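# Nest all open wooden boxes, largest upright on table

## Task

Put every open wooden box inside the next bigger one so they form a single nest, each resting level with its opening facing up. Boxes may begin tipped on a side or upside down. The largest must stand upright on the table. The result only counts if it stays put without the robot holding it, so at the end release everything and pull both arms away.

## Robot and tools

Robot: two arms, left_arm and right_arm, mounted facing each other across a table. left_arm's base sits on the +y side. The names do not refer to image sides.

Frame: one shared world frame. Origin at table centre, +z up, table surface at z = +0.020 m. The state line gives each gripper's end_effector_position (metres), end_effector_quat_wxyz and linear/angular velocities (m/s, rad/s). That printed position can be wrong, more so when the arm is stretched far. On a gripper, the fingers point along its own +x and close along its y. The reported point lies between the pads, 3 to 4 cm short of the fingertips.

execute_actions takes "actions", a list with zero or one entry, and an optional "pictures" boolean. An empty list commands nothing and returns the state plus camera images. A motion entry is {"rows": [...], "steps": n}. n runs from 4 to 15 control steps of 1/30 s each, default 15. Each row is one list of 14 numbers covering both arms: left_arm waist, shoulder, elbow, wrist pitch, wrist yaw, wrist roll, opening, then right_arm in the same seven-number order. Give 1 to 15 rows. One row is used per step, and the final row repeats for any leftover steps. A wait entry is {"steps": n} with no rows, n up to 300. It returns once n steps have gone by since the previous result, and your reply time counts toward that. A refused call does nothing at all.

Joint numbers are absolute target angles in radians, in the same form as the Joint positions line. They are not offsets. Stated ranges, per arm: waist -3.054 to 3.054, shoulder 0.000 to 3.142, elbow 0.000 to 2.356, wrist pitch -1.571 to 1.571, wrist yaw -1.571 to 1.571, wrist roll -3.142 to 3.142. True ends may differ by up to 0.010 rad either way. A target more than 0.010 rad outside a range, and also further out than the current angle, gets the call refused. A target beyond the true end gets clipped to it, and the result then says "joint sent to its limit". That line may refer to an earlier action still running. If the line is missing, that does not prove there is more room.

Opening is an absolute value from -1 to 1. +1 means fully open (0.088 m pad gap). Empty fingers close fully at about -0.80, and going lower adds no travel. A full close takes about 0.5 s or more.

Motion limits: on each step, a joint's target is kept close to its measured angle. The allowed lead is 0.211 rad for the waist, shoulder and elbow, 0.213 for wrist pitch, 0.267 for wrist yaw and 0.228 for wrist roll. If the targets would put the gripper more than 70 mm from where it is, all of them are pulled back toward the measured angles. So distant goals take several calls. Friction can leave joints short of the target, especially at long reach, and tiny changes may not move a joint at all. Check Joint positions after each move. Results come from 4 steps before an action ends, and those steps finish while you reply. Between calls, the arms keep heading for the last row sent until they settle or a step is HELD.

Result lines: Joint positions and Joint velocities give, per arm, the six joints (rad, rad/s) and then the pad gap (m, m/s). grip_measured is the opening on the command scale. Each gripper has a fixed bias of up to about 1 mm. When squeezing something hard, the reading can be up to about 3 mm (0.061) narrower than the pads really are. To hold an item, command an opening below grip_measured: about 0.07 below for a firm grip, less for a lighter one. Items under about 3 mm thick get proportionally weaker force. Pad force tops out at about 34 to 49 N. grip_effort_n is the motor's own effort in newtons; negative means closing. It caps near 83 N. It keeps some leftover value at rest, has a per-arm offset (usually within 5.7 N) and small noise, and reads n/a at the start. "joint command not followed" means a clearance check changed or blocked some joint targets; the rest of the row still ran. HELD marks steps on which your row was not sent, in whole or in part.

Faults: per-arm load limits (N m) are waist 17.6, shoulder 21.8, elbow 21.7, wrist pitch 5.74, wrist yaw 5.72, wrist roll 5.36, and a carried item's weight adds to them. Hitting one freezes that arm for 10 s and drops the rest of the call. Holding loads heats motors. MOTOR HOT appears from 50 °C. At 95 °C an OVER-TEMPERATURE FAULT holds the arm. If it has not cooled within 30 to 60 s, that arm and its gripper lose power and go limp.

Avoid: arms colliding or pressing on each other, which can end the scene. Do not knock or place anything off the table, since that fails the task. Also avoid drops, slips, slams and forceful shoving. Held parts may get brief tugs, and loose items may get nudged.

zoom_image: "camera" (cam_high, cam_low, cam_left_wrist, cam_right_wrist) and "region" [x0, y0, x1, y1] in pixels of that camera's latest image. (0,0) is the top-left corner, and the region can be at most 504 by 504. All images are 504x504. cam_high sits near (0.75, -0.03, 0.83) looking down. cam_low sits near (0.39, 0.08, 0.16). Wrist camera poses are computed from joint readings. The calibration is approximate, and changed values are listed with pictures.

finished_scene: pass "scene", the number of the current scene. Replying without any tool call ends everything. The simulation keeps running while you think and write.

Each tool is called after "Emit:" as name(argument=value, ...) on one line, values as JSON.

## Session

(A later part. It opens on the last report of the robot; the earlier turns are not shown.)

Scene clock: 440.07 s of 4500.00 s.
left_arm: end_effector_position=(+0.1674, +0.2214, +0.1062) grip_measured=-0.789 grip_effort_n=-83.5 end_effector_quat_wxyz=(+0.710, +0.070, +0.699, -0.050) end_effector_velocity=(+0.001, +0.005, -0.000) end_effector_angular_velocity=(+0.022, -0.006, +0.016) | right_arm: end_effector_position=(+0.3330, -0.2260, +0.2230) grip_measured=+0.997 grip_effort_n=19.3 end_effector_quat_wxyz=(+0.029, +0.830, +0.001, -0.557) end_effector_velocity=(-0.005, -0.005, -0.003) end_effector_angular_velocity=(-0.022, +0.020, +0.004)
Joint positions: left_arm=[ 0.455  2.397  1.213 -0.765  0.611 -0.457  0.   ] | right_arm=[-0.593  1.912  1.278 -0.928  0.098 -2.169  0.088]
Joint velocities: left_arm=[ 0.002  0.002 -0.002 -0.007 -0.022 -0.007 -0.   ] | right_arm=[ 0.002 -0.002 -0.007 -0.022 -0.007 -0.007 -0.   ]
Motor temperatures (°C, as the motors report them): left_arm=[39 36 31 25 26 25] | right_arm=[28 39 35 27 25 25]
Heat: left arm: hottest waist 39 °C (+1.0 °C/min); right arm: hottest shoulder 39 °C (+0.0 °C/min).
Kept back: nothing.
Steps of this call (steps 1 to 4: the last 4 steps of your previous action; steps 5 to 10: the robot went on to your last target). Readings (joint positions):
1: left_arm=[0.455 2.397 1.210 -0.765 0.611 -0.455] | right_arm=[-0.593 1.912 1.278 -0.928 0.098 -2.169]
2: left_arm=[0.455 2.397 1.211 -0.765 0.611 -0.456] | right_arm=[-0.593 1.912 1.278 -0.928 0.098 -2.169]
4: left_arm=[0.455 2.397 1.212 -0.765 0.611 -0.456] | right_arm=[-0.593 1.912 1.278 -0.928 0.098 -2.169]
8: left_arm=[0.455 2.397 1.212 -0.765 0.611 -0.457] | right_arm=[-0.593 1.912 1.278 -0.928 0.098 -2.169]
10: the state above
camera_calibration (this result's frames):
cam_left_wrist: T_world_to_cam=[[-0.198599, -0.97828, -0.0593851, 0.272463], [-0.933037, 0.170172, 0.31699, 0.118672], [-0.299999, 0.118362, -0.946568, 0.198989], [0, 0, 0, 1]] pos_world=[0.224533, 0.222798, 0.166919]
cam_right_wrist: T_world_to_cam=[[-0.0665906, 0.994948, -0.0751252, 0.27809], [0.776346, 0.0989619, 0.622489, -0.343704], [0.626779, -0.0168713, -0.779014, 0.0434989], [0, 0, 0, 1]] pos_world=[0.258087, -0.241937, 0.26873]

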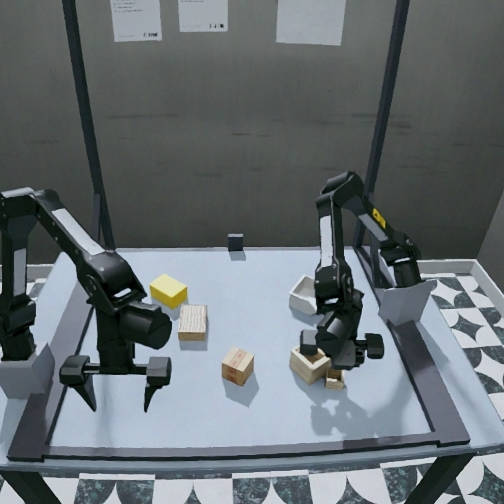

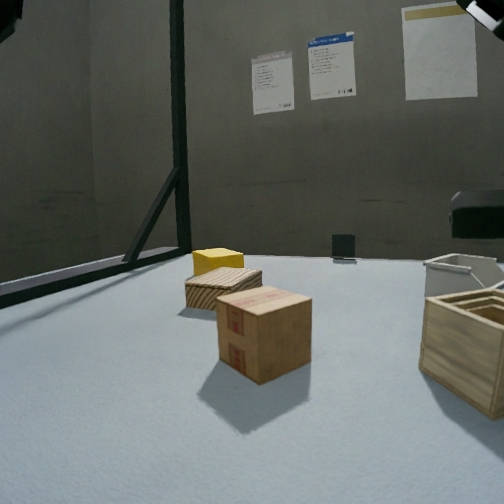

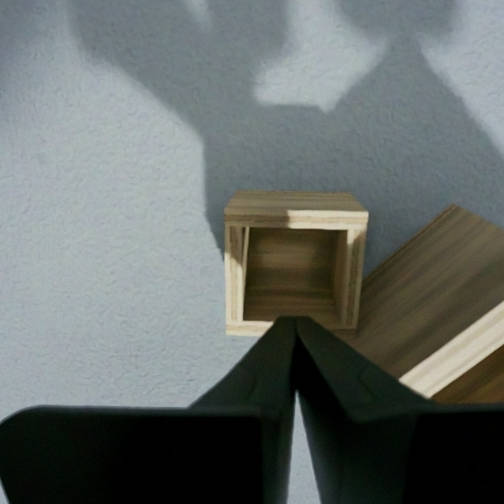

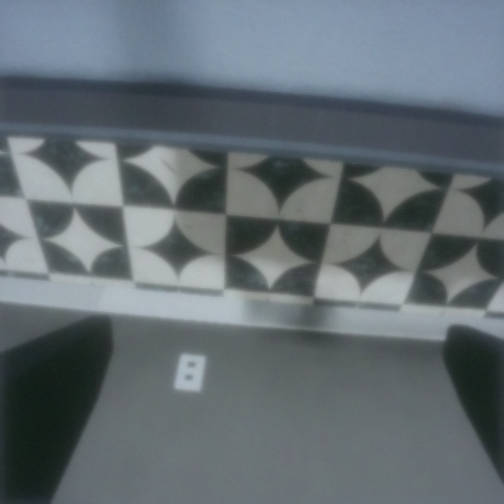

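Emit:
execute_actions(actions=[{"rows":[[0.39,2.41,1.14,-0.61,0.61,-0.52,-0.85,-0.593,1.912,1.278,-0.928,0.098,-2.169,1]],"steps":15}])

Emit:
execute_actions(actions=[{"steps":10}], pictures=true)

Scene clock: 440.67 s of 4500.00 s.
left_arm: end_effector_position=(+0.1679, +0.2181, +0.0851) grip_measured=-0.789 grip_effort_n=-83.5 end_effector_quat_wxyz=(+0.725, +0.081, +0.682, -0.060) end_effector_velocity=(-0.002, +0.007, -0.009) end_effector_angular_velocity=(+0.020, -0.018, +0.002) | right_arm: end_effector_position=(+0.3330, -0.2260, +0.2230) grip_measured=+0.997 grip_effort_n=18.8 end_effector_quat_wxyz=(+0.029, +0.830, +0.001, -0.557) end_effector_velocity=(-0.003, -0.005, -0.001) end_effector_angular_velocity=(-0.025, +0.005, +0.002)
Joint positions: left_arm=[ 0.402  2.4    1.151 -0.62   0.605 -0.513  0.   ] | right_arm=[-0.593  1.912  1.278 -0.928  0.098 -2.169  0.088]
Joint velocities: left_arm=[-0.017 -0.002 -0.042  0.051 -0.022 -0.022 -0.   ] | right_arm=[ 0.002 -0.002 -0.002 -0.022  0.007 -0.007 -0.   ]
Motor temperatures (°C, as the motors report them): left_arm=[39 36 31 25 26 25] | right_arm=[28 39 35 27 25 25]
Heat: left arm: hottest waist 39 °C (+1.0 °C/min); right arm: hottest shoulder 39 °C (+0.0 °C/min).
Steps of this call (steps 1 to 7: the robot went on to your last target; steps 8 to 18: the first 11 steps of this action). Readings (joint positions):
8: left_arm=[0.454 2.397 1.207 -0.751 0.611 -0.465] | right_arm=[-0.593 1.912 1.278 -0.928 0.098 -2.169]
9: left_arm=[0.446 2.397 1.195 -0.713 0.611 -0.478] | right_arm=[-0.593 1.912 1.278 -0.928 0.098 -2.169]
11: left_arm=[0.422 2.398 1.177 -0.669 0.611 -0.494] | right_arm=[-0.593 1.912 1.278 -0.928 0.098 -2.169]
15: left_arm=[0.406 2.399 1.157 -0.631 0.605 -0.509] | right_arm=[-0.593 1.912 1.278 -0.928 0.098 -2.169]
18: the state above

Scene clock: 441.00 s of 4500.00 s.
left_arm: end_effector_position=(+0.1683, +0.2183, +0.0844) grip_measured=-0.789 grip_effort_n=-83.5 end_effector_quat_wxyz=(+0.725, +0.081, +0.681, -0.061) end_effector_velocity=(+0.002, +0.000, +0.001) end_effector_angular_velocity=(-0.000, -0.010, +0.005) | right_arm: end_effector_position=(+0.3330, -0.2260, +0.2230) grip_measured=+0.997 grip_effort_n=19.3 end_effector_quat_wxyz=(+0.029, +0.830, +0.001, -0.557) end_effector_velocity=(-0.002, -0.005, -0.000) end_effector_angular_velocity=(-0.021, +0.018, +0.009)
Joint positions: left_arm=[ 0.402  2.4    1.147 -0.612  0.605 -0.516  0.   ] | right_arm=[-0.593  1.912  1.278 -0.928  0.098 -2.169  0.088]
Joint velocities: left_arm=[ 0.002 -0.002 -0.002  0.007 -0.007 -0.007 -0.   ] | right_arm=[-0.007 -0.002 -0.002 -0.022 -0.007 -0.022 -0.   ]
Motor temperatures (°C, as the motors report them): left_arm=[39 36 31 25 26 25] | right_arm=[28 39 35 27 25 25]
Heat: left arm: hottest waist 39 °C (+1.0 °C/min); right arm: hottest shoulder 39 °C (+0.0 °C/min).
Kept back: nothing.
Steps of this call (steps 1 to 4: the last 4 steps of your previous action; steps 5 to 10: the robot went on to your last target). Readings (joint positions):
1: left_arm=[0.402 2.400 1.150 -0.618 0.605 -0.514] | right_arm=[-0.593 1.912 1.278 -0.928 0.098 -2.169]
2: left_arm=[0.402 2.400 1.150 -0.617 0.605 -0.515] | right_arm=[-0.593 1.912 1.278 -0.928 0.098 -2.169]
4: left_arm=[0.402 2.400 1.149 -0.614 0.605 -0.515] | right_arm=[-0.593 1.912 1.278 -0.928 0.098 -2.169]
8: left_arm=[0.402 2.400 1.147 -0.613 0.605 -0.516] | right_arm=[-0.593 1.912 1.278 -0.928 0.098 -2.169]
10: the state above
camera_calibration (this result's frames):
cam_left_wrist: T_world_to_cam=[[-0.227004, -0.971777, -0.0641814, 0.272041], [-0.940662, 0.201713, 0.272886, 0.125007], [-0.252238, 0.122319, -0.959903, 0.171242], [0, 0, 0, 1]] pos_world=[0.222538, 0.218202, 0.147723]
cam_right_wrist: T_world_to_cam=[[-0.0665906, 0.994948, -0.0751252, 0.27809], [0.776346, 0.0989619, 0.622489, -0.343704], [0.626779, -0.0168713, -0.779014, 0.0434989], [0, 0, 0, 1]] pos_world=[0.258087, -0.241937, 0.26873]

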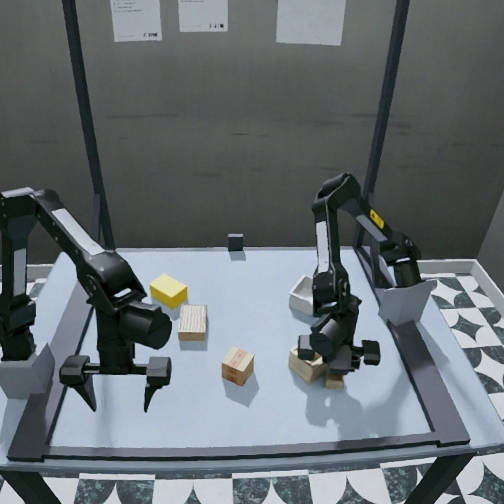

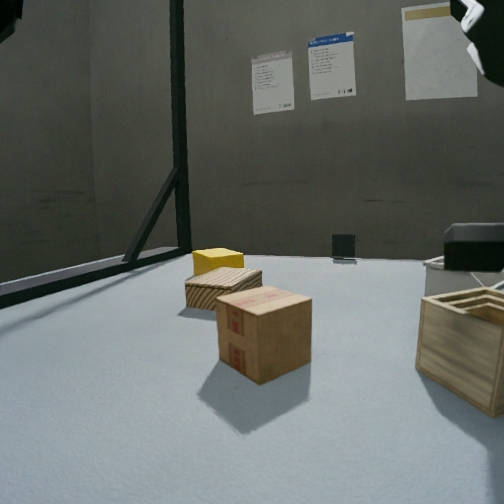

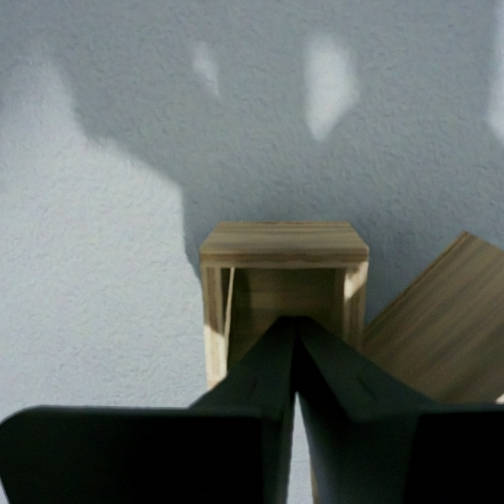

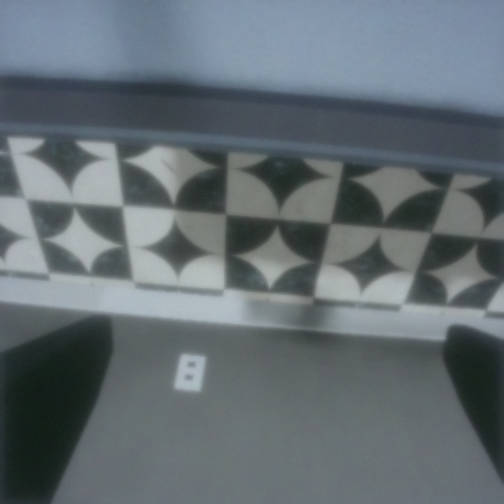

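Emit:
execute_actions(actions=[{"rows":[[0.40,2.47,1.165,-0.645,0.61,-0.52,-0.85,-0.593,1.912,1.278,-0.928,0.098,-2.169,1]],"steps":15}])

Emit:
execute_actions(actions=[{"steps":10}], pictures=true)

Scene clock: 441.57 s of 4500.00 s.
left_arm: end_effector_position=(+0.1680, +0.2316, +0.0714) grip_measured=-0.789 grip_effort_n=-83.5 end_effector_quat_wxyz=(+0.709, +0.077, +0.700, -0.033) end_effector_velocity=(-0.006, +0.006, -0.001) end_effector_angular_velocity=(+0.028, +0.022, +0.016) | right_arm: end_effector_position=(+0.3330, -0.2260, +0.2230) grip_measured=+0.997 grip_effort_n=19.3 end_effector_quat_wxyz=(+0.029, +0.830, +0.001, -0.557) end_effector_velocity=(-0.005, -0.003, -0.002) end_effector_angular_velocity=(-0.015, +0.031, +0.016)
Joint positions: left_arm=[ 0.402  2.457  1.158 -0.641  0.605 -0.518  0.   ] | right_arm=[-0.593  1.912  1.278 -0.928  0.098 -2.169  0.088]
Joint velocities: left_arm=[-0.002  0.002 -0.002 -0.037 -0.007  0.007  0.   ] | right_arm=[-0.002 -0.002 -0.002 -0.022 -0.022 -0.022 -0.   ]
Motor temperatures (°C, as the motors report them): left_arm=[39 36 31 25 26 25] | right_arm=[28 39 35 27 25 25]
Heat: left arm: hottest waist 39 °C (+1.0 °C/min); right arm: hottest shoulder 39 °C (+0.0 °C/min).
Steps of this call (steps 1 to 6: the robot went on to your last target; steps 7 to 17: the first 11 steps of this action). Readings (joint positions):
7: left_arm=[0.402 2.404 1.148 -0.613 0.605 -0.516] | right_arm=[-0.593 1.912 1.278 -0.928 0.098 -2.169]
8: left_arm=[0.402 2.412 1.152 -0.618 0.605 -0.516] | right_arm=[-0.593 1.912 1.278 -0.928 0.098 -2.169]
10: left_arm=[0.402 2.431 1.158 -0.626 0.605 -0.517] | right_arm=[-0.593 1.912 1.278 -0.928 0.098 -2.169]
14: left_arm=[0.402 2.455 1.158 -0.639 0.605 -0.518] | right_arm=[-0.593 1.912 1.278 -0.928 0.098 -2.169]
17: the state above

Scene clock: 441.90 s of 4500.00 s.
left_arm: end_effector_position=(+0.1680, +0.2317, +0.0712) grip_measured=-0.789 grip_effort_n=-83.5 end_effector_quat_wxyz=(+0.709, +0.077, +0.700, -0.032) end_effector_velocity=(-0.001, +0.002, -0.000) end_effector_angular_velocity=(+0.011, -0.001, +0.024) | right_arm: end_effector_position=(+0.3330, -0.2260, +0.2230) grip_measured=+0.997 grip_effort_n=19.8 end_effector_quat_wxyz=(+0.029, +0.830, +0.001, -0.557) end_effector_velocity=(+0.001, -0.002, +0.002) end_effector_angular_velocity=(-0.008, -0.005, +0.003)
Joint positions: left_arm=[ 0.402  2.458  1.16  -0.642  0.605 -0.518  0.   ] | right_arm=[-0.593  1.912  1.278 -0.928  0.098 -2.169  0.088]
Joint velocities: left_arm=[-0.002 -0.002 -0.002 -0.007 -0.007 -0.022 -0.   ] | right_arm=[-0.002 -0.002  0.002 -0.007  0.007 -0.007 -0.   ]
Motor temperatures (°C, as the motors report them): left_arm=[39 36 31 25 26 25] | right_arm=[28 39 35 27 25 25]
Heat: left arm: hottest waist 39 °C (+1.0 °C/min); right arm: hottest shoulder 39 °C (+0.0 °C/min).
Kept back: nothing.
Steps of this call (steps 1 to 4: the last 4 steps of your previous action; steps 5 to 10: the robot went on to your last target). Readings (joint positions):
1: left_arm=[0.402 2.457 1.158 -0.641 0.605 -0.518] | right_arm=[-0.593 1.912 1.278 -0.928 0.098 -2.169]
2: left_arm=[0.402 2.457 1.158 -0.641 0.605 -0.518] | right_arm=[-0.593 1.912 1.278 -0.928 0.098 -2.169]
4: left_arm=[0.402 2.458 1.159 -0.642 0.605 -0.518] | right_arm=[-0.593 1.912 1.278 -0.928 0.098 -2.169]
8: left_arm=[0.402 2.458 1.159 -0.642 0.605 -0.518] | right_arm=[-0.593 1.912 1.278 -0.928 0.098 -2.169]
10: the state above
camera_calibration (this result's frames):
cam_left_wrist: T_world_to_cam=[[-0.183569, -0.978706, -0.091856, 0.280409], [-0.935138, 0.145061, 0.323226, 0.134272], [-0.303019, 0.145232, -0.941853, 0.158791], [0, 0, 0, 1]] pos_world=[0.225154, 0.231899, 0.131915]
cam_right_wrist: T_world_to_cam=[[-0.0665906, 0.994948, -0.0751252, 0.27809], [0.776346, 0.0989619, 0.622489, -0.343704], [0.626779, -0.0168713, -0.779014, 0.0434989], [0, 0, 0, 1]] pos_world=[0.258087, -0.241937, 0.26873]

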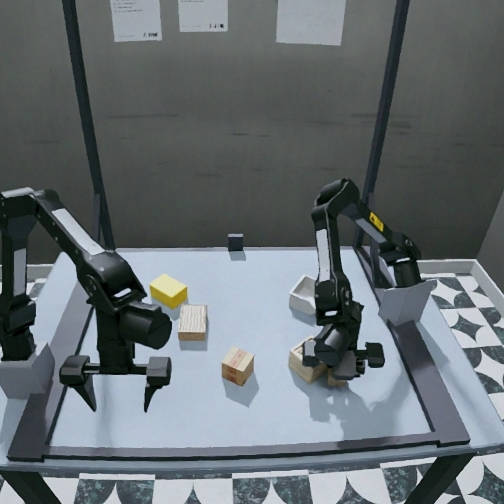

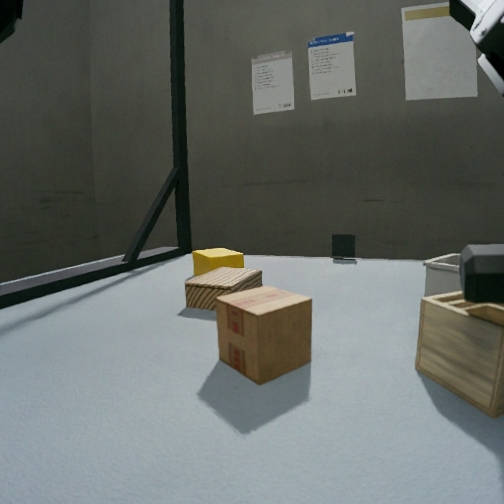

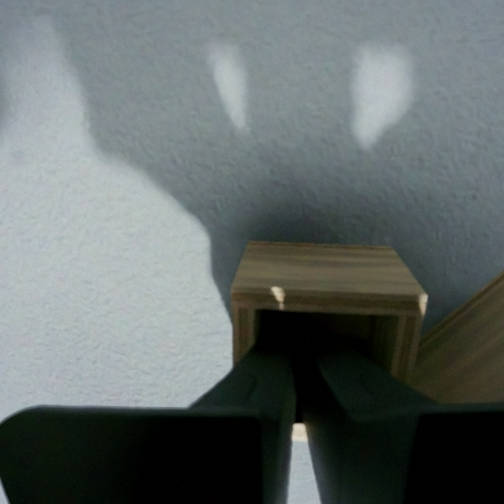

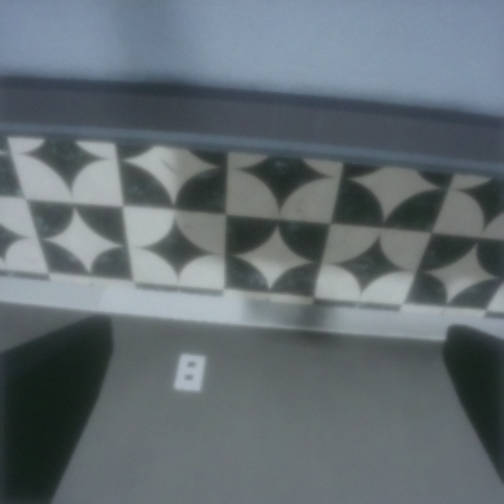

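Emit:
execute_actions(actions=[{"rows":[[0.402,2.458,1.16,-0.642,0.605,-0.518,-0.6,-0.593,1.912,1.278,-0.928,0.098,-2.169,1],[0.402,2.458,1.16,-0.642,0.605,-0.518,-0.6,-0.593,1.912,1.278,-0.928,0.098,-2.169,1],[0.402,2.458,1.16,-0.642,0.605,-0.518,-0.6,-0.593,1.912,1.278,-0.928,0.098,-2.169,1],[0.402,2.458,1.16,-0.642,0.605,-0.518,-0.5,-0.593,1.912,1.278,-0.928,0.098,-2.169,1],[0.402,2.458,1.16,-0.642,0.605,-0.518,-0.5,-0.593,1.912,1.278,-0.928,0.098,-2.169,1],[0.402,2.458,1.16,-0.642,0.605,-0.518,-0.5,-0.593,1.912,1.278,-0.928,0.098,-2.169,1],[0.402,2.458,1.16,-0.642,0.605,-0.518,-0.3,-0.593,1.912,1.278,-0.928,0.098,-2.169,1]],"steps":15}])

Emit:
execute_actions(actions=[{"steps":8}], pictures=true)

Scene clock: 442.47 s of 4500.00 s.
left_arm: end_effector_position=(+0.1680, +0.2317, +0.0712) grip_measured=-0.543 grip_effort_n=83.0 end_effector_quat_wxyz=(+0.709, +0.077, +0.700, -0.032) end_effector_velocity=(-0.000, +0.001, -0.001) end_effector_angular_velocity=(+0.006, -0.006, +0.004) | right_arm: end_effector_position=(+0.3330, -0.2260, +0.2230) grip_measured=+0.997 grip_effort_n=19.3 end_effector_quat_wxyz=(+0.029, +0.830, +0.001, -0.557) end_effector_velocity=(+0.003, -0.001, +0.001) end_effector_angular_velocity=(+0.002, -0.010, +0.000)
Joint positions: left_arm=[ 0.402  2.458  1.16  -0.642  0.605 -0.518  0.012] | right_arm=[-0.593  1.912  1.278 -0.928  0.098 -2.169  0.088]
Joint velocities: left_arm=[-0.002 -0.002 -0.007  0.007 -0.007 -0.007  0.   ] | right_arm=[-0.007 -0.002 -0.002  0.007  0.007 -0.007 -0.   ]
Motor temperatures (°C, as the motors report them): left_arm=[39 36 31 25 26 25] | right_arm=[28 39 35 27 25 25]
Heat: left arm: hottest waist 39 °C (+1.0 °C/min); right arm: hottest shoulder 39 °C (+0.0 °C/min).
Steps of this call (steps 1 to 6: the robot went on to your last target; steps 7 to 17: the first 11 steps of this action). Readings (joint positions):
7: left_arm=[0.402 2.458 1.160 -0.642 0.605 -0.518] | right_arm=[-0.593 1.912 1.278 -0.928 0.098 -2.169]
8: left_arm=[0.402 2.458 1.160 -0.642 0.605 -0.518] | right_arm=[-0.593 1.912 1.278 -0.928 0.098 -2.169]
10: left_arm=[0.402 2.458 1.160 -0.642 0.605 -0.518] | right_arm=[-0.593 1.912 1.278 -0.928 0.098 -2.169]
14: left_arm=[0.402 2.458 1.160 -0.642 0.605 -0.518] | right_arm=[-0.593 1.912 1.278 -0.928 0.098 -2.169]
17: the state above

Scene clock: 442.73 s of 4500.00 s.
left_arm: end_effector_position=(+0.1680, +0.2317, +0.0712) grip_measured=-0.543 grip_effort_n=83.0 end_effector_quat_wxyz=(+0.709, +0.077, +0.700, -0.032) end_effector_velocity=(-0.003, -0.000, -0.000) end_effector_angular_velocity=(-0.001, +0.009, +0.010) | right_arm: end_effector_position=(+0.3330, -0.2260, +0.2230) grip_measured=+0.997 grip_effort_n=19.8 end_effector_quat_wxyz=(+0.029, +0.830, +0.001, -0.557) end_effector_velocity=(-0.000, -0.004, -0.001) end_effector_angular_velocity=(-0.021, +0.001, +0.014)
Joint positions: left_arm=[ 0.402  2.458  1.16  -0.642  0.605 -0.518  0.012] | right_arm=[-0.593  1.912  1.278 -0.928  0.098 -2.169  0.088]
Joint velocities: left_arm=[-0.002 -0.002 -0.002 -0.007  0.007 -0.007 -0.   ] | right_arm=[-0.002 -0.002 -0.007 -0.007  0.007 -0.022 -0.   ]
Motor temperatures (°C, as the motors report them): left_arm=[39 36 31 25 26 25] | right_arm=[28 39 35 27 25 25]
Heat: left arm: hottest waist 39 °C (+1.0 °C/min); right arm: hottest shoulder 39 °C (+0.0 °C/min).
Kept back: nothing.
Steps of this call (steps 1 to 4: the last 4 steps of your previous action; steps 5 to 8: the robot went on to your last target). Readings (joint positions):
1: left_arm=[0.402 2.458 1.160 -0.642 0.605 -0.518] | right_arm=[-0.593 1.912 1.278 -0.928 0.098 -2.169]
2: left_arm=[0.402 2.458 1.160 -0.642 0.605 -0.518] | right_arm=[-0.593 1.912 1.278 -0.928 0.098 -2.169]
4: left_arm=[0.402 2.458 1.160 -0.642 0.605 -0.518] | right_arm=[-0.593 1.912 1.278 -0.928 0.098 -2.169]
8: the state above
camera_calibration (this result's frames):
cam_left_wrist: T_world_to_cam=[[-0.183569, -0.978706, -0.091856, 0.280409], [-0.935138, 0.145061, 0.323226, 0.134272], [-0.303019, 0.145232, -0.941853, 0.158791], [0, 0, 0, 1]] pos_world=[0.225154, 0.231899, 0.131915]
cam_right_wrist: T_world_to_cam=[[-0.0665906, 0.994948, -0.0751252, 0.27809], [0.776346, 0.0989619, 0.622489, -0.343704], [0.626779, -0.0168713, -0.779014, 0.0434989], [0, 0, 0, 1]] pos_world=[0.258087, -0.241937, 0.26873]

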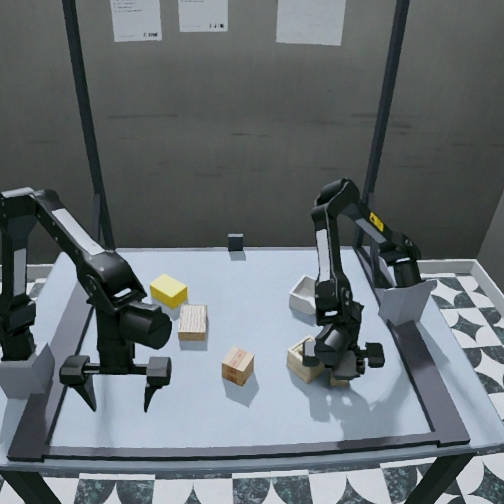

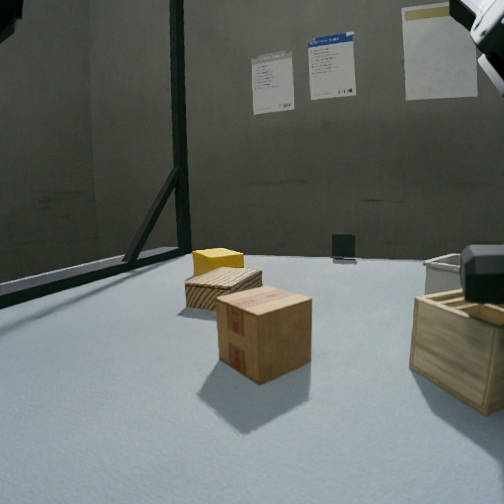

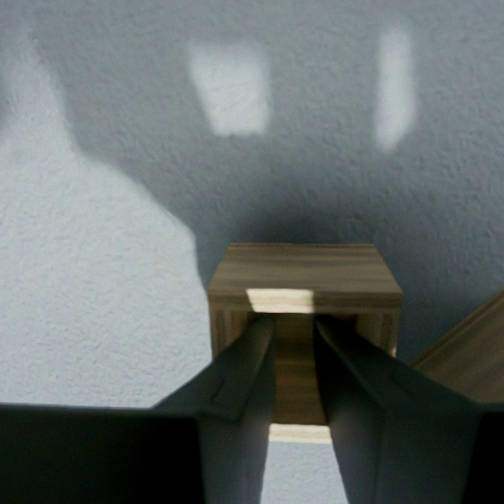

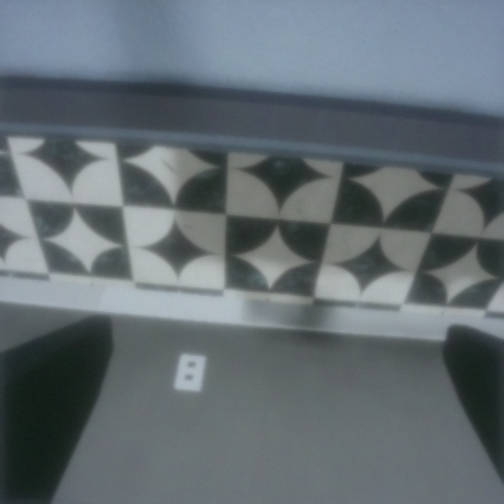

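Emit:
execute_actions(actions=[{"rows":[[0.465,2.45,1.23,-0.75,0.605,-0.455,-0.3,-0.593,1.912,1.278,-0.928,0.098,-2.169,1]],"steps":12}])

Emit:
execute_actions(actions=[{"rows":[[0.57,2.435,1.36,-0.95,0.605,-0.35,-0.3,-0.593,1.912,1.278,-0.928,0.098,-2.169,1]],"steps":15}])

Emit:
execute_actions(actions=[{"steps":10}], pictures=true)

Scene clock: 443.33 s of 4500.00 s.
left_arm: end_effector_position=(+0.1765, +0.2310, +0.0915) grip_measured=-0.543 grip_effort_n=83.0 end_effector_quat_wxyz=(+0.706, +0.066, +0.704, -0.035) end_effector_velocity=(+0.004, +0.011, +0.023) end_effector_angular_velocity=(-0.003, +0.032, +0.053) | right_arm: end_effector_position=(+0.3330, -0.2260, +0.2230) grip_measured=+0.997 grip_effort_n=18.8 end_effector_quat_wxyz=(+0.029, +0.830, +0.001, -0.557) end_effector_velocity=(-0.002, -0.002, +0.001) end_effector_angular_velocity=(-0.006, +0.008, +0.019)
Joint positions: left_arm=[ 0.458  2.458  1.217 -0.734  0.605 -0.466  0.012] | right_arm=[-0.593  1.912  1.278 -0.928  0.098 -2.169  0.088]
Joint velocities: left_arm=[ 0.076 -0.002  0.042 -0.125 -0.007  0.051 -0.   ] | right_arm=[-0.002 -0.007 -0.002 -0.007 -0.007 -0.022  0.   ]
Motor temperatures (°C, as the motors report them): left_arm=[39 36 31 25 26 25] | right_arm=[28 39 35 27 25 25]
Heat: left arm: hottest waist 39 °C (+1.0 °C/min); right arm: hottest shoulder 39 °C (+0.0 °C/min).
Steps of this call (steps 1 to 10: the robot went on to your last target; steps 11 to 18: the first 8 steps of this action). Readings (joint positions):
11: left_arm=[0.403 2.458 1.165 -0.654 0.605 -0.511] | right_arm=[-0.593 1.912 1.278 -0.928 0.098 -2.169]
12: left_arm=[0.410 2.458 1.176 -0.680 0.605 -0.499] | right_arm=[-0.593 1.912 1.278 -0.928 0.098 -2.169]
14: left_arm=[0.431 2.458 1.194 -0.708 0.605 -0.482] | right_arm=[-0.593 1.912 1.278 -0.928 0.098 -2.169]
18: the state above

Scene clock: 443.83 s of 4500.00 s.
left_arm: end_effector_position=(+0.1887, +0.2279, +0.1411) grip_measured=-0.543 grip_effort_n=83.0 end_effector_quat_wxyz=(+0.702, +0.048, +0.709, -0.049) end_effector_velocity=(-0.024, +0.010, -0.003) end_effector_angular_velocity=(+0.066, +0.091, +0.006) | right_arm: end_effector_position=(+0.3330, -0.2260, +0.2230) grip_measured=+0.997 grip_effort_n=19.3 end_effector_quat_wxyz=(+0.029, +0.830, +0.001, -0.557) end_effector_velocity=(+0.000, +0.001, +0.000) end_effector_angular_velocity=(+0.013, +0.002, -0.006)
Joint positions: left_arm=[ 0.567  2.442  1.348 -0.937  0.605 -0.359  0.012] | right_arm=[-0.593  1.912  1.278 -0.928  0.098 -2.169  0.088]
Joint velocities: left_arm=[-0.017 -0.002 -0.002 -0.125 -0.007  0.051 -0.   ] | right_arm=[-0.002 -0.002 -0.002  0.007 -0.007  0.007 -0.   ]
Motor temperatures (°C, as the motors report them): left_arm=[39 36 31 25 26 25] | right_arm=[28 39 35 27 25 25]
Heat: left arm: hottest waist 39 °C (+1.0 °C/min); right arm: hottest shoulder 39 °C (+0.0 °C/min).
Steps of this call (steps 1 to 4: the last 4 steps of your previous action; steps 5 to 15: the first 11 steps of this action). Readings (joint positions):
5: left_arm=[0.463 2.458 1.232 -0.770 0.605 -0.446] | right_arm=[-0.593 1.912 1.278 -0.928 0.098 -2.169]
6: left_arm=[0.475 2.458 1.256 -0.821 0.605 -0.423] | right_arm=[-0.593 1.912 1.278 -0.928 0.098 -2.169]
8: left_arm=[0.513 2.455 1.295 -0.872 0.605 -0.394] | right_arm=[-0.593 1.912 1.278 -0.928 0.098 -2.169]
12: left_arm=[0.564 2.442 1.343 -0.921 0.605 -0.366] | right_arm=[-0.593 1.912 1.278 -0.928 0.098 -2.169]
15: the state above

Scene clock: 444.17 s of 4500.00 s.
left_arm: end_effector_position=(+0.1875, +0.2279, +0.1418) grip_measured=-0.543 grip_effort_n=83.0 end_effector_quat_wxyz=(+0.700, +0.049, +0.711, -0.049) end_effector_velocity=(-0.001, +0.000, +0.001) end_effector_angular_velocity=(+0.009, -0.001, +0.007) | right_arm: end_effector_position=(+0.3330, -0.2260, +0.2230) grip_measured=+0.997 grip_effort_n=18.8 end_effector_quat_wxyz=(+0.029, +0.830, +0.001, -0.557) end_effector_velocity=(-0.001, -0.002, -0.002) end_effector_angular_velocity=(-0.014, +0.013, +0.016)
Joint positions: left_arm=[ 0.567  2.442  1.352 -0.948  0.605 -0.354  0.012] | right_arm=[-0.593  1.912  1.278 -0.928  0.098 -2.169  0.088]
Joint velocities: left_arm=[-0.002 -0.002  0.002 -0.007 -0.007 -0.007  0.   ] | right_arm=[-0.002  0.002 -0.002 -0.007 -0.007 -0.022 -0.   ]
Motor temperatures (°C, as the motors report them): left_arm=[39 36 31 25 26 25] | right_arm=[28 39 35 27 25 25]
Heat: left arm: hottest waist 39 °C (+1.0 °C/min); right arm: hottest shoulder 39 °C (+0.0 °C/min).
Kept back: nothing.
Steps of this call (steps 1 to 4: the last 4 steps of your previous action; steps 5 to 10: the robot went on to your last target). Readings (joint positions):
1: left_arm=[0.567 2.442 1.348 -0.941 0.605 -0.358] | right_arm=[-0.593 1.912 1.278 -0.928 0.098 -2.169]
2: left_arm=[0.567 2.442 1.348 -0.943 0.605 -0.357] | right_arm=[-0.593 1.912 1.278 -0.928 0.098 -2.169]
4: left_arm=[0.567 2.442 1.350 -0.944 0.605 -0.355] | right_arm=[-0.593 1.912 1.278 -0.928 0.098 -2.169]
8: left_arm=[0.567 2.442 1.351 -0.947 0.605 -0.354] | right_arm=[-0.593 1.912 1.278 -0.928 0.098 -2.169]
10: the state above
camera_calibration (this result's frames):
cam_left_wrist: T_world_to_cam=[[-0.169119, -0.985205, -0.027756, 0.276438], [-0.92717, 0.149478, 0.343529, 0.124885], [-0.334298, 0.0838317, -0.938732, 0.251127], [0, 0, 0, 1]] pos_world=[0.246491, 0.232628, 0.200512]
cam_right_wrist: T_world_to_cam=[[-0.0665906, 0.994948, -0.0751252, 0.27809], [0.776346, 0.0989619, 0.622489, -0.343704], [0.626779, -0.0168713, -0.779014, 0.0434989], [0, 0, 0, 1]] pos_world=[0.258087, -0.241937, 0.26873]

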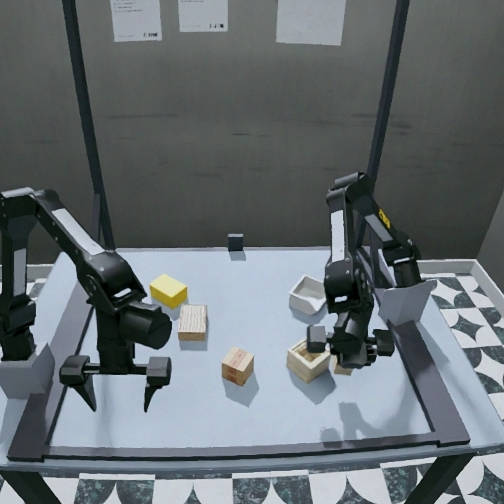

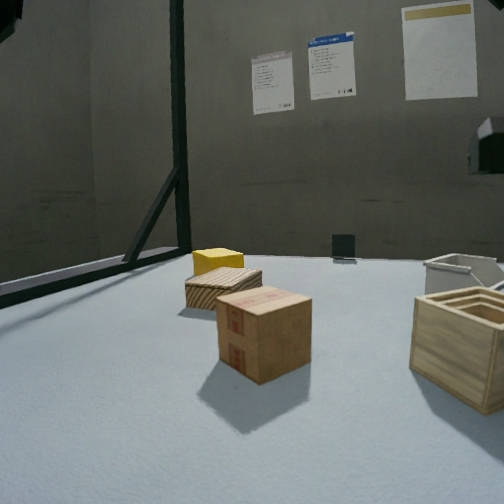

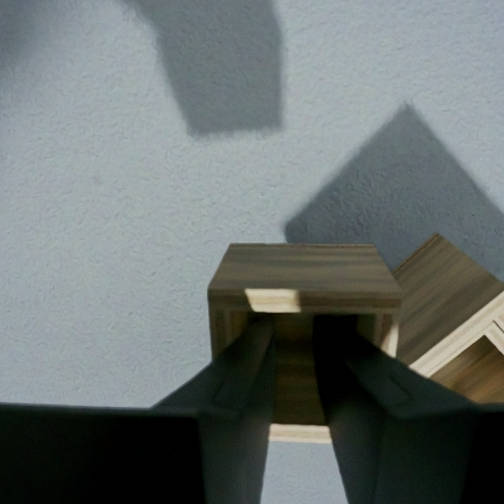

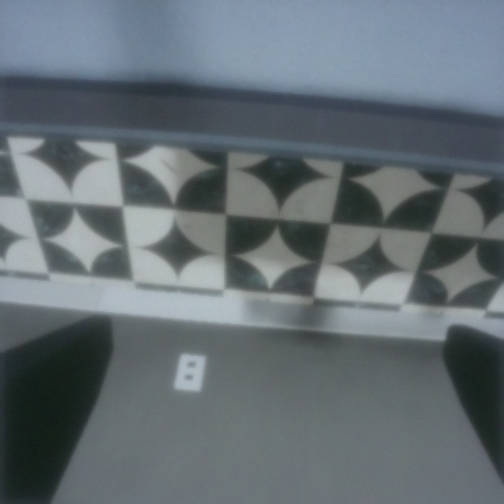

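Emit:
execute_actions(actions=[{"rows":[[0.575,2.33,1.335,-1.02,0.63,-0.27,-0.3,-0.593,1.912,1.278,-0.928,0.098,-2.169,1]],"steps":12}])

Emit:
execute_actions(actions=[{"rows":[[0.50,2.31,1.40,-1.09,0.645,0.05,-0.3,-0.593,1.912,1.278,-0.928,0.098,-2.169,1]],"steps":12}])

Emit:
execute_actions(actions=[{"rows":[[0.423,2.28,1.445,-1.144,0.645,0.365,-0.3,-0.593,1.912,1.278,-0.928,0.098,-2.169,1]],"steps":15}])

Emit:
execute_actions(actions=[{"steps":12}], pictures=true)

Scene clock: 444.73 s of 4500.00 s.
left_arm: end_effector_position=(+0.1685, +0.2167, +0.1663) grip_measured=-0.543 grip_effort_n=83.0 end_effector_quat_wxyz=(+0.701, +0.069, +0.704, -0.087) end_effector_velocity=(-0.028, -0.016, +0.046) end_effector_angular_velocity=(-0.021, -0.048, -0.092) | right_arm: end_effector_position=(+0.3330, -0.2260, +0.2230) grip_measured=+0.997 grip_effort_n=19.3 end_effector_quat_wxyz=(+0.029, +0.830, +0.001, -0.557) end_effector_velocity=(+0.000, -0.001, +0.003) end_effector_angular_velocity=(-0.001, +0.006, +0.015)
Joint positions: left_arm=[ 0.569  2.347  1.342 -1.01   0.625 -0.283  0.012] | right_arm=[-0.593  1.912  1.278 -0.928  0.098 -2.169  0.088]
Joint velocities: left_arm=[ 0.007 -0.164  0.002 -0.11  -0.007  0.066 -0.   ] | right_arm=[-0.007 -0.007  0.002 -0.007 -0.007 -0.022 -0.   ]
Motor temperatures (°C, as the motors report them): left_arm=[39 36 31 25 26 25] | right_arm=[28 39 35 27 25 25]
Heat: left arm: hottest waist 39 °C (+1.0 °C/min); right arm: hottest shoulder 39 °C (+0.0 °C/min).
Steps of this call (steps 1 to 9: the robot went on to your last target; steps 10 to 17: the first 8 steps of this action). Readings (joint positions):
10: left_arm=[0.567 2.436 1.352 -0.953 0.606 -0.344] | right_arm=[-0.593 1.912 1.278 -0.928 0.098 -2.169]
11: left_arm=[0.567 2.426 1.349 -0.969 0.608 -0.326] | right_arm=[-0.593 1.912 1.278 -0.928 0.098 -2.169]
13: left_arm=[0.568 2.395 1.342 -0.996 0.616 -0.304] | right_arm=[-0.593 1.912 1.278 -0.928 0.098 -2.169]
17: the state above

Scene clock: 445.13 s of 4500.00 s.
left_arm: end_effector_position=(+0.1482, +0.1949, +0.1673) grip_measured=-0.543 grip_effort_n=83.0 end_effector_quat_wxyz=(+0.669, +0.191, +0.692, -0.194) end_effector_velocity=(-0.027, -0.043, +0.012) end_effector_angular_velocity=(+0.009, -0.028, -0.516) | right_arm: end_effector_position=(+0.3330, -0.2260, +0.2230) grip_measured=+0.997 grip_effort_n=19.8 end_effector_quat_wxyz=(+0.029, +0.830, +0.001, -0.557) end_effector_velocity=(-0.001, -0.002, -0.000) end_effector_angular_velocity=(-0.004, +0.010, +0.004)
Joint positions: left_arm=[ 0.5    2.323  1.387 -1.078  0.641 -0.003  0.012] | right_arm=[-0.593  1.912  1.278 -0.928  0.098 -2.169  0.088]
Joint velocities: left_arm=[-0.105 -0.071  0.081 -0.066  0.007  0.388 -0.   ] | right_arm=[-0.002 -0.002 -0.002 -0.007 -0.007 -0.007  0.   ]
Motor temperatures (°C, as the motors report them): left_arm=[39 36 31 25 26 25] | right_arm=[28 39 35 27 25 25]
Heat: left arm: hottest waist 39 °C (+1.0 °C/min); right arm: hottest shoulder 39 °C (+0.0 °C/min).
Steps of this call (steps 1 to 4: the last 4 steps of your previous action; steps 5 to 12: the first 8 steps of this action). Readings (joint positions):
5: left_arm=[0.568 2.343 1.344 -1.024 0.625 -0.250] | right_arm=[-0.593 1.912 1.278 -0.928 0.098 -2.169]
6: left_arm=[0.561 2.343 1.351 -1.042 0.627 -0.197] | right_arm=[-0.593 1.912 1.278 -0.928 0.098 -2.169]
8: left_arm=[0.537 2.339 1.365 -1.061 0.634 -0.103] | right_arm=[-0.593 1.912 1.278 -0.928 0.098 -2.169]
12: the state above

Scene clock: 445.63 s of 4500.00 s.
left_arm: end_effector_position=(+0.1252, +0.1711, +0.1682) grip_measured=-0.543 grip_effort_n=83.0 end_effector_quat_wxyz=(+0.608, +0.336, +0.645, -0.320) end_effector_velocity=(-0.002, +0.005, -0.000) end_effector_angular_velocity=(+0.013, +0.018, -0.121) | right_arm: end_effector_position=(+0.3330, -0.2260, +0.2230) grip_measured=+0.997 grip_effort_n=19.8 end_effector_quat_wxyz=(+0.029, +0.830, +0.001, -0.557) end_effector_velocity=(-0.003, -0.004, -0.001) end_effector_angular_velocity=(-0.022, +0.018, +0.014)
Joint positions: left_arm=[ 0.421  2.291  1.437 -1.139  0.643  0.339  0.012] | right_arm=[-0.593  1.912  1.278 -0.928  0.098 -2.169  0.088]
Joint velocities: left_arm=[ 0.002  0.002 -0.002 -0.022 -0.007  0.139  0.   ] | right_arm=[-0.002 -0.002 -0.002 -0.022 -0.007 -0.022 -0.   ]
Motor temperatures (°C, as the motors report them): left_arm=[39 36 31 25 26 25] | right_arm=[28 39 35 27 25 25]
Heat: left arm: hottest waist 39 °C (+1.0 °C/min); right arm: hottest shoulder 39 °C (+0.0 °C/min).
Steps of this call (steps 1 to 4: the last 4 steps of your previous action; steps 5 to 15: the first 11 steps of this action). Readings (joint positions):
5: left_arm=[0.497 2.321 1.395 -1.093 0.641 0.060] | right_arm=[-0.593 1.912 1.278 -0.928 0.098 -2.169]
6: left_arm=[0.489 2.320 1.402 -1.106 0.641 0.112] | right_arm=[-0.593 1.912 1.278 -0.928 0.098 -2.169]
8: left_arm=[0.462 2.313 1.416 -1.120 0.641 0.207] | right_arm=[-0.593 1.912 1.278 -0.928 0.098 -2.169]
12: left_arm=[0.423 2.293 1.434 -1.135 0.643 0.310] | right_arm=[-0.593 1.912 1.278 -0.928 0.098 -2.169]
15: the state above

Scene clock: 446.03 s of 4500.00 s.
left_arm: end_effector_position=(+0.1248, +0.1714, +0.1683) grip_measured=-0.543 grip_effort_n=83.0 end_effector_quat_wxyz=(+0.603, +0.342, +0.642, -0.326) end_effector_velocity=(-0.002, +0.001, +0.001) end_effector_angular_velocity=(+0.009, -0.003, +0.007) | right_arm: end_effector_position=(+0.3330, -0.2260, +0.2230) grip_measured=+0.997 grip_effort_n=19.3 end_effector_quat_wxyz=(+0.029, +0.830, +0.001, -0.557) end_effector_velocity=(-0.004, -0.002, -0.001) end_effector_angular_velocity=(+0.003, +0.023, +0.006)
Joint positions: left_arm=[ 0.421  2.291  1.437 -1.142  0.643  0.361  0.012] | right_arm=[-0.593  1.912  1.278 -0.928  0.098 -2.169  0.088]
Joint velocities: left_arm=[-0.002 -0.007 -0.002 -0.007 -0.007 -0.007 -0.   ] | right_arm=[-0.002 -0.007 -0.007 -0.007 -0.022 -0.007 -0.   ]
Motor temperatures (°C, as the motors report them): left_arm=[39 36 31 25 26 25] | right_arm=[28 39 35 27 25 25]
Heat: left arm: hottest waist 39 °C (+1.0 °C/min); right arm: hottest shoulder 39 °C (+0.0 °C/min).
Kept back: nothing.
Steps of this call (steps 1 to 4: the last 4 steps of your previous action; steps 5 to 12: the robot went on to your last target). Readings (joint positions):
1: left_arm=[0.421 2.291 1.437 -1.140 0.643 0.345] | right_arm=[-0.593 1.912 1.278 -0.928 0.098 -2.169]
2: left_arm=[0.421 2.291 1.437 -1.141 0.643 0.348] | right_arm=[-0.593 1.912 1.278 -0.928 0.098 -2.169]
4: left_arm=[0.421 2.291 1.437 -1.141 0.643 0.354] | right_arm=[-0.593 1.912 1.278 -0.928 0.098 -2.169]
8: left_arm=[0.421 2.291 1.437 -1.142 0.643 0.359] | right_arm=[-0.593 1.912 1.278 -0.928 0.098 -2.169]
12: the state above
camera_calibration (this result's frames):
cam_left_wrist: T_world_to_cam=[[-0.850879, -0.524958, -0.0206106, 0.215902], [-0.491439, 0.781455, 0.384469, -0.10351], [-0.185724, 0.337265, -0.922908, 0.195154], [0, 0, 0, 1]] pos_world=[0.169082, 0.128409, 0.224356]
cam_right_wrist: T_world_to_cam=[[-0.0665906, 0.994948, -0.0751252, 0.27809], [0.776346, 0.0989619, 0.622489, -0.343704], [0.626779, -0.0168713, -0.779014, 0.0434989], [0, 0, 0, 1]] pos_world=[0.258087, -0.241937, 0.26873]

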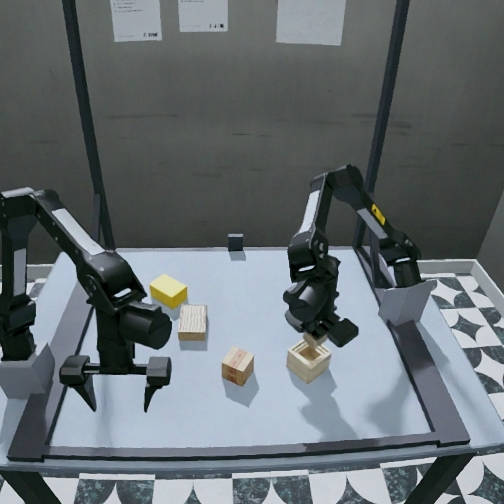

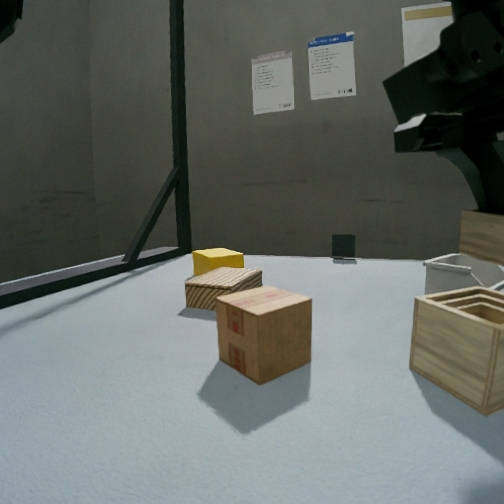

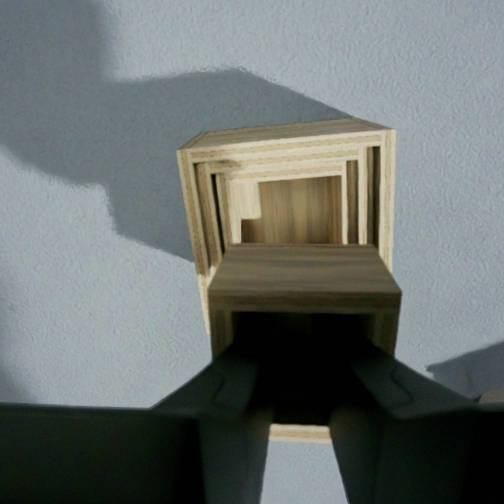

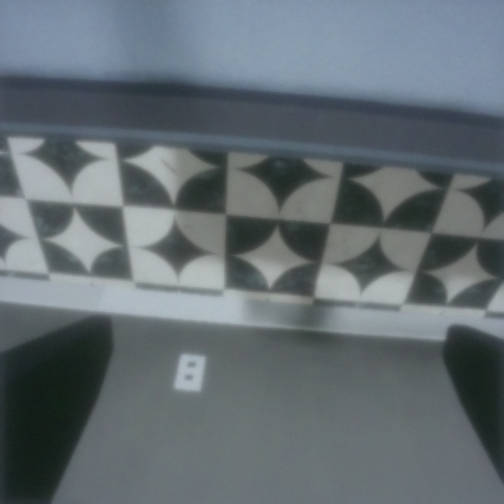

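Emit:
execute_actions(actions=[{"rows":[[0.40,2.27,1.40,-1.005,0.59,0.17,-0.3,-0.593,1.912,1.278,-0.928,0.098,-2.169,1]],"steps":15}])

Emit:
execute_actions(actions=[{"steps":12}], pictures=true)

Scene clock: 446.70 s of 4500.00 s.
left_arm: end_effector_position=(+0.1398, +0.1666, +0.1592) grip_measured=-0.543 grip_effort_n=83.0 end_effector_quat_wxyz=(+0.649, +0.325, +0.628, -0.281) end_effector_velocity=(+0.009, +0.002, +0.000) end_effector_angular_velocity=(+0.013, -0.064, +0.051) | right_arm: end_effector_position=(+0.3330, -0.2260, +0.2230) grip_measured=+0.997 grip_effort_n=19.3 end_effector_quat_wxyz=(+0.029, +0.830, +0.001, -0.557) end_effector_velocity=(-0.002, +0.002, -0.001) end_effector_angular_velocity=(+0.015, +0.015, +0.010)
Joint positions: left_arm=[ 0.4    2.286  1.408 -1.015  0.597  0.184  0.012] | right_arm=[-0.593  1.912  1.278 -0.928  0.098 -2.169  0.088]
Joint velocities: left_arm=[-0.002 -0.012 -0.017  0.051 -0.051 -0.081 -0.   ] | right_arm=[-0.002 -0.002 -0.002  0.007 -0.022 -0.007 -0.   ]
Motor temperatures (°C, as the motors report them): left_arm=[39 36 31 25 26 25] | right_arm=[28 39 35 27 25 25]
Heat: left arm: hottest waist 39 °C (+1.0 °C/min); right arm: hottest shoulder 39 °C (+0.0 °C/min).
Steps of this call (steps 1 to 9: the robot went on to your last target; steps 10 to 20: the first 11 steps of this action). Readings (joint positions):
10: left_arm=[0.420 2.290 1.435 -1.133 0.641 0.342] | right_arm=[-0.593 1.912 1.278 -0.928 0.098 -2.169]
11: left_arm=[0.417 2.288 1.429 -1.100 0.629 0.300] | right_arm=[-0.593 1.912 1.278 -0.928 0.098 -2.169]
13: left_arm=[0.410 2.287 1.422 -1.057 0.614 0.247] | right_arm=[-0.593 1.912 1.278 -0.928 0.098 -2.169]
17: left_arm=[0.401 2.286 1.411 -1.025 0.601 0.198] | right_arm=[-0.593 1.912 1.278 -0.928 0.098 -2.169]
20: the state above

Scene clock: 447.10 s of 4500.00 s.
left_arm: end_effector_position=(+0.1408, +0.1663, +0.1592) grip_measured=-0.543 grip_effort_n=83.0 end_effector_quat_wxyz=(+0.652, +0.323, +0.627, -0.278) end_effector_velocity=(-0.001, +0.003, -0.002) end_effector_angular_velocity=(+0.014, +0.004, -0.001) | right_arm: end_effector_position=(+0.3330, -0.2260, +0.2230) grip_measured=+0.997 grip_effort_n=19.3 end_effector_quat_wxyz=(+0.029, +0.830, +0.001, -0.557) end_effector_velocity=(-0.003, -0.004, -0.001) end_effector_angular_velocity=(-0.022, +0.018, +0.014)
Joint positions: left_arm=[ 0.4    2.284  1.406 -1.008  0.594  0.174  0.012] | right_arm=[-0.593  1.912  1.278 -0.928  0.098 -2.169  0.088]
Joint velocities: left_arm=[-0.002  0.002 -0.002 -0.007 -0.007  0.007 -0.   ] | right_arm=[-0.002 -0.002 -0.002 -0.022 -0.007 -0.022 -0.   ]
Motor temperatures (°C, as the motors report them): left_arm=[39 36 31 25 26 25] | right_arm=[28 39 35 27 25 25]
Heat: left arm: hottest waist 39 °C (+1.0 °C/min); right arm: hottest shoulder 39 °C (+0.0 °C/min).
Kept back: nothing.
Steps of this call (steps 1 to 4: the last 4 steps of your previous action; steps 5 to 12: the robot went on to your last target). Readings (joint positions):
1: left_arm=[0.400 2.286 1.407 -1.013 0.596 0.181] | right_arm=[-0.593 1.912 1.278 -0.928 0.098 -2.169]
2: left_arm=[0.400 2.285 1.407 -1.011 0.596 0.179] | right_arm=[-0.593 1.912 1.278 -0.928 0.098 -2.169]
4: left_arm=[0.400 2.285 1.406 -1.010 0.595 0.177] | right_arm=[-0.593 1.912 1.278 -0.928 0.098 -2.169]
8: left_arm=[0.400 2.284 1.406 -1.008 0.595 0.174] | right_arm=[-0.593 1.912 1.278 -0.928 0.098 -2.169]
12: the state above
camera_calibration (this result's frames):
cam_left_wrist: T_world_to_cam=[[-0.785644, -0.610456, -0.100528, 0.244386], [-0.605742, 0.72594, 0.325711, -0.0535489], [-0.125855, 0.316787, -0.94011, 0.189182], [0, 0, 0, 1]] pos_world=[0.183373, 0.12813, 0.219861]
cam_right_wrist: T_world_to_cam=[[-0.0665906, 0.994948, -0.0751252, 0.27809], [0.776346, 0.0989619, 0.622489, -0.343704], [0.626779, -0.0168713, -0.779014, 0.0434989], [0, 0, 0, 1]] pos_world=[0.258087, -0.241937, 0.26873]

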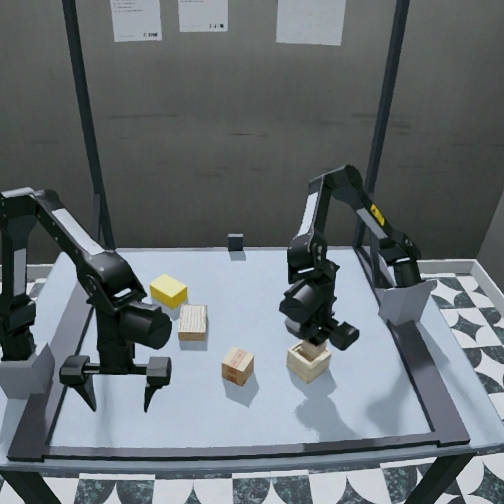

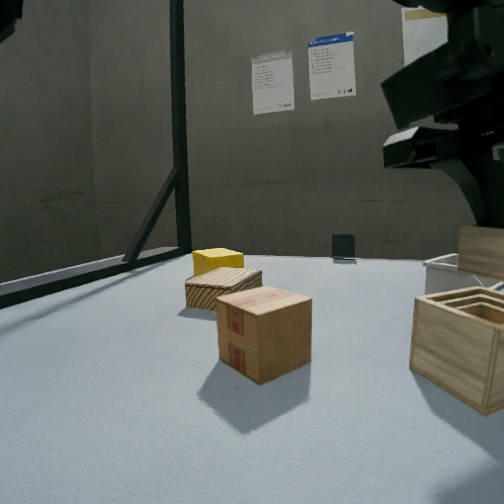

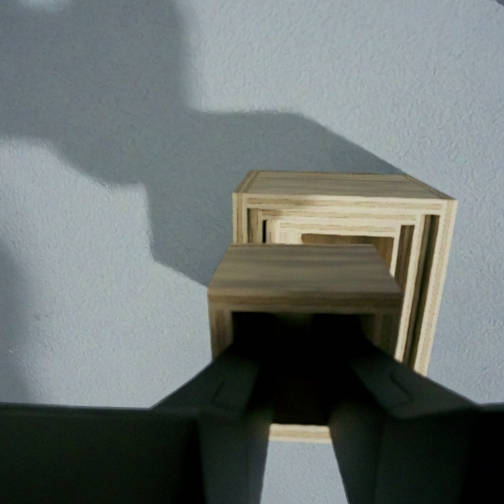

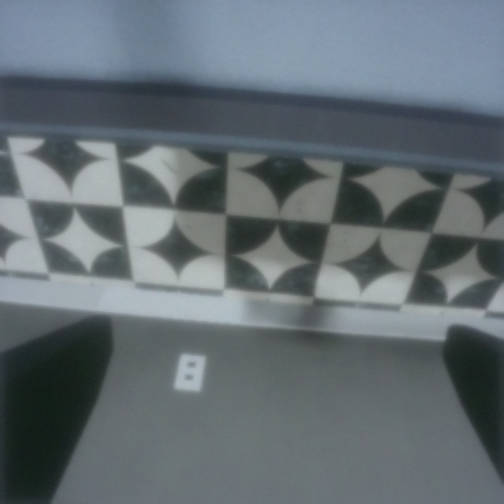

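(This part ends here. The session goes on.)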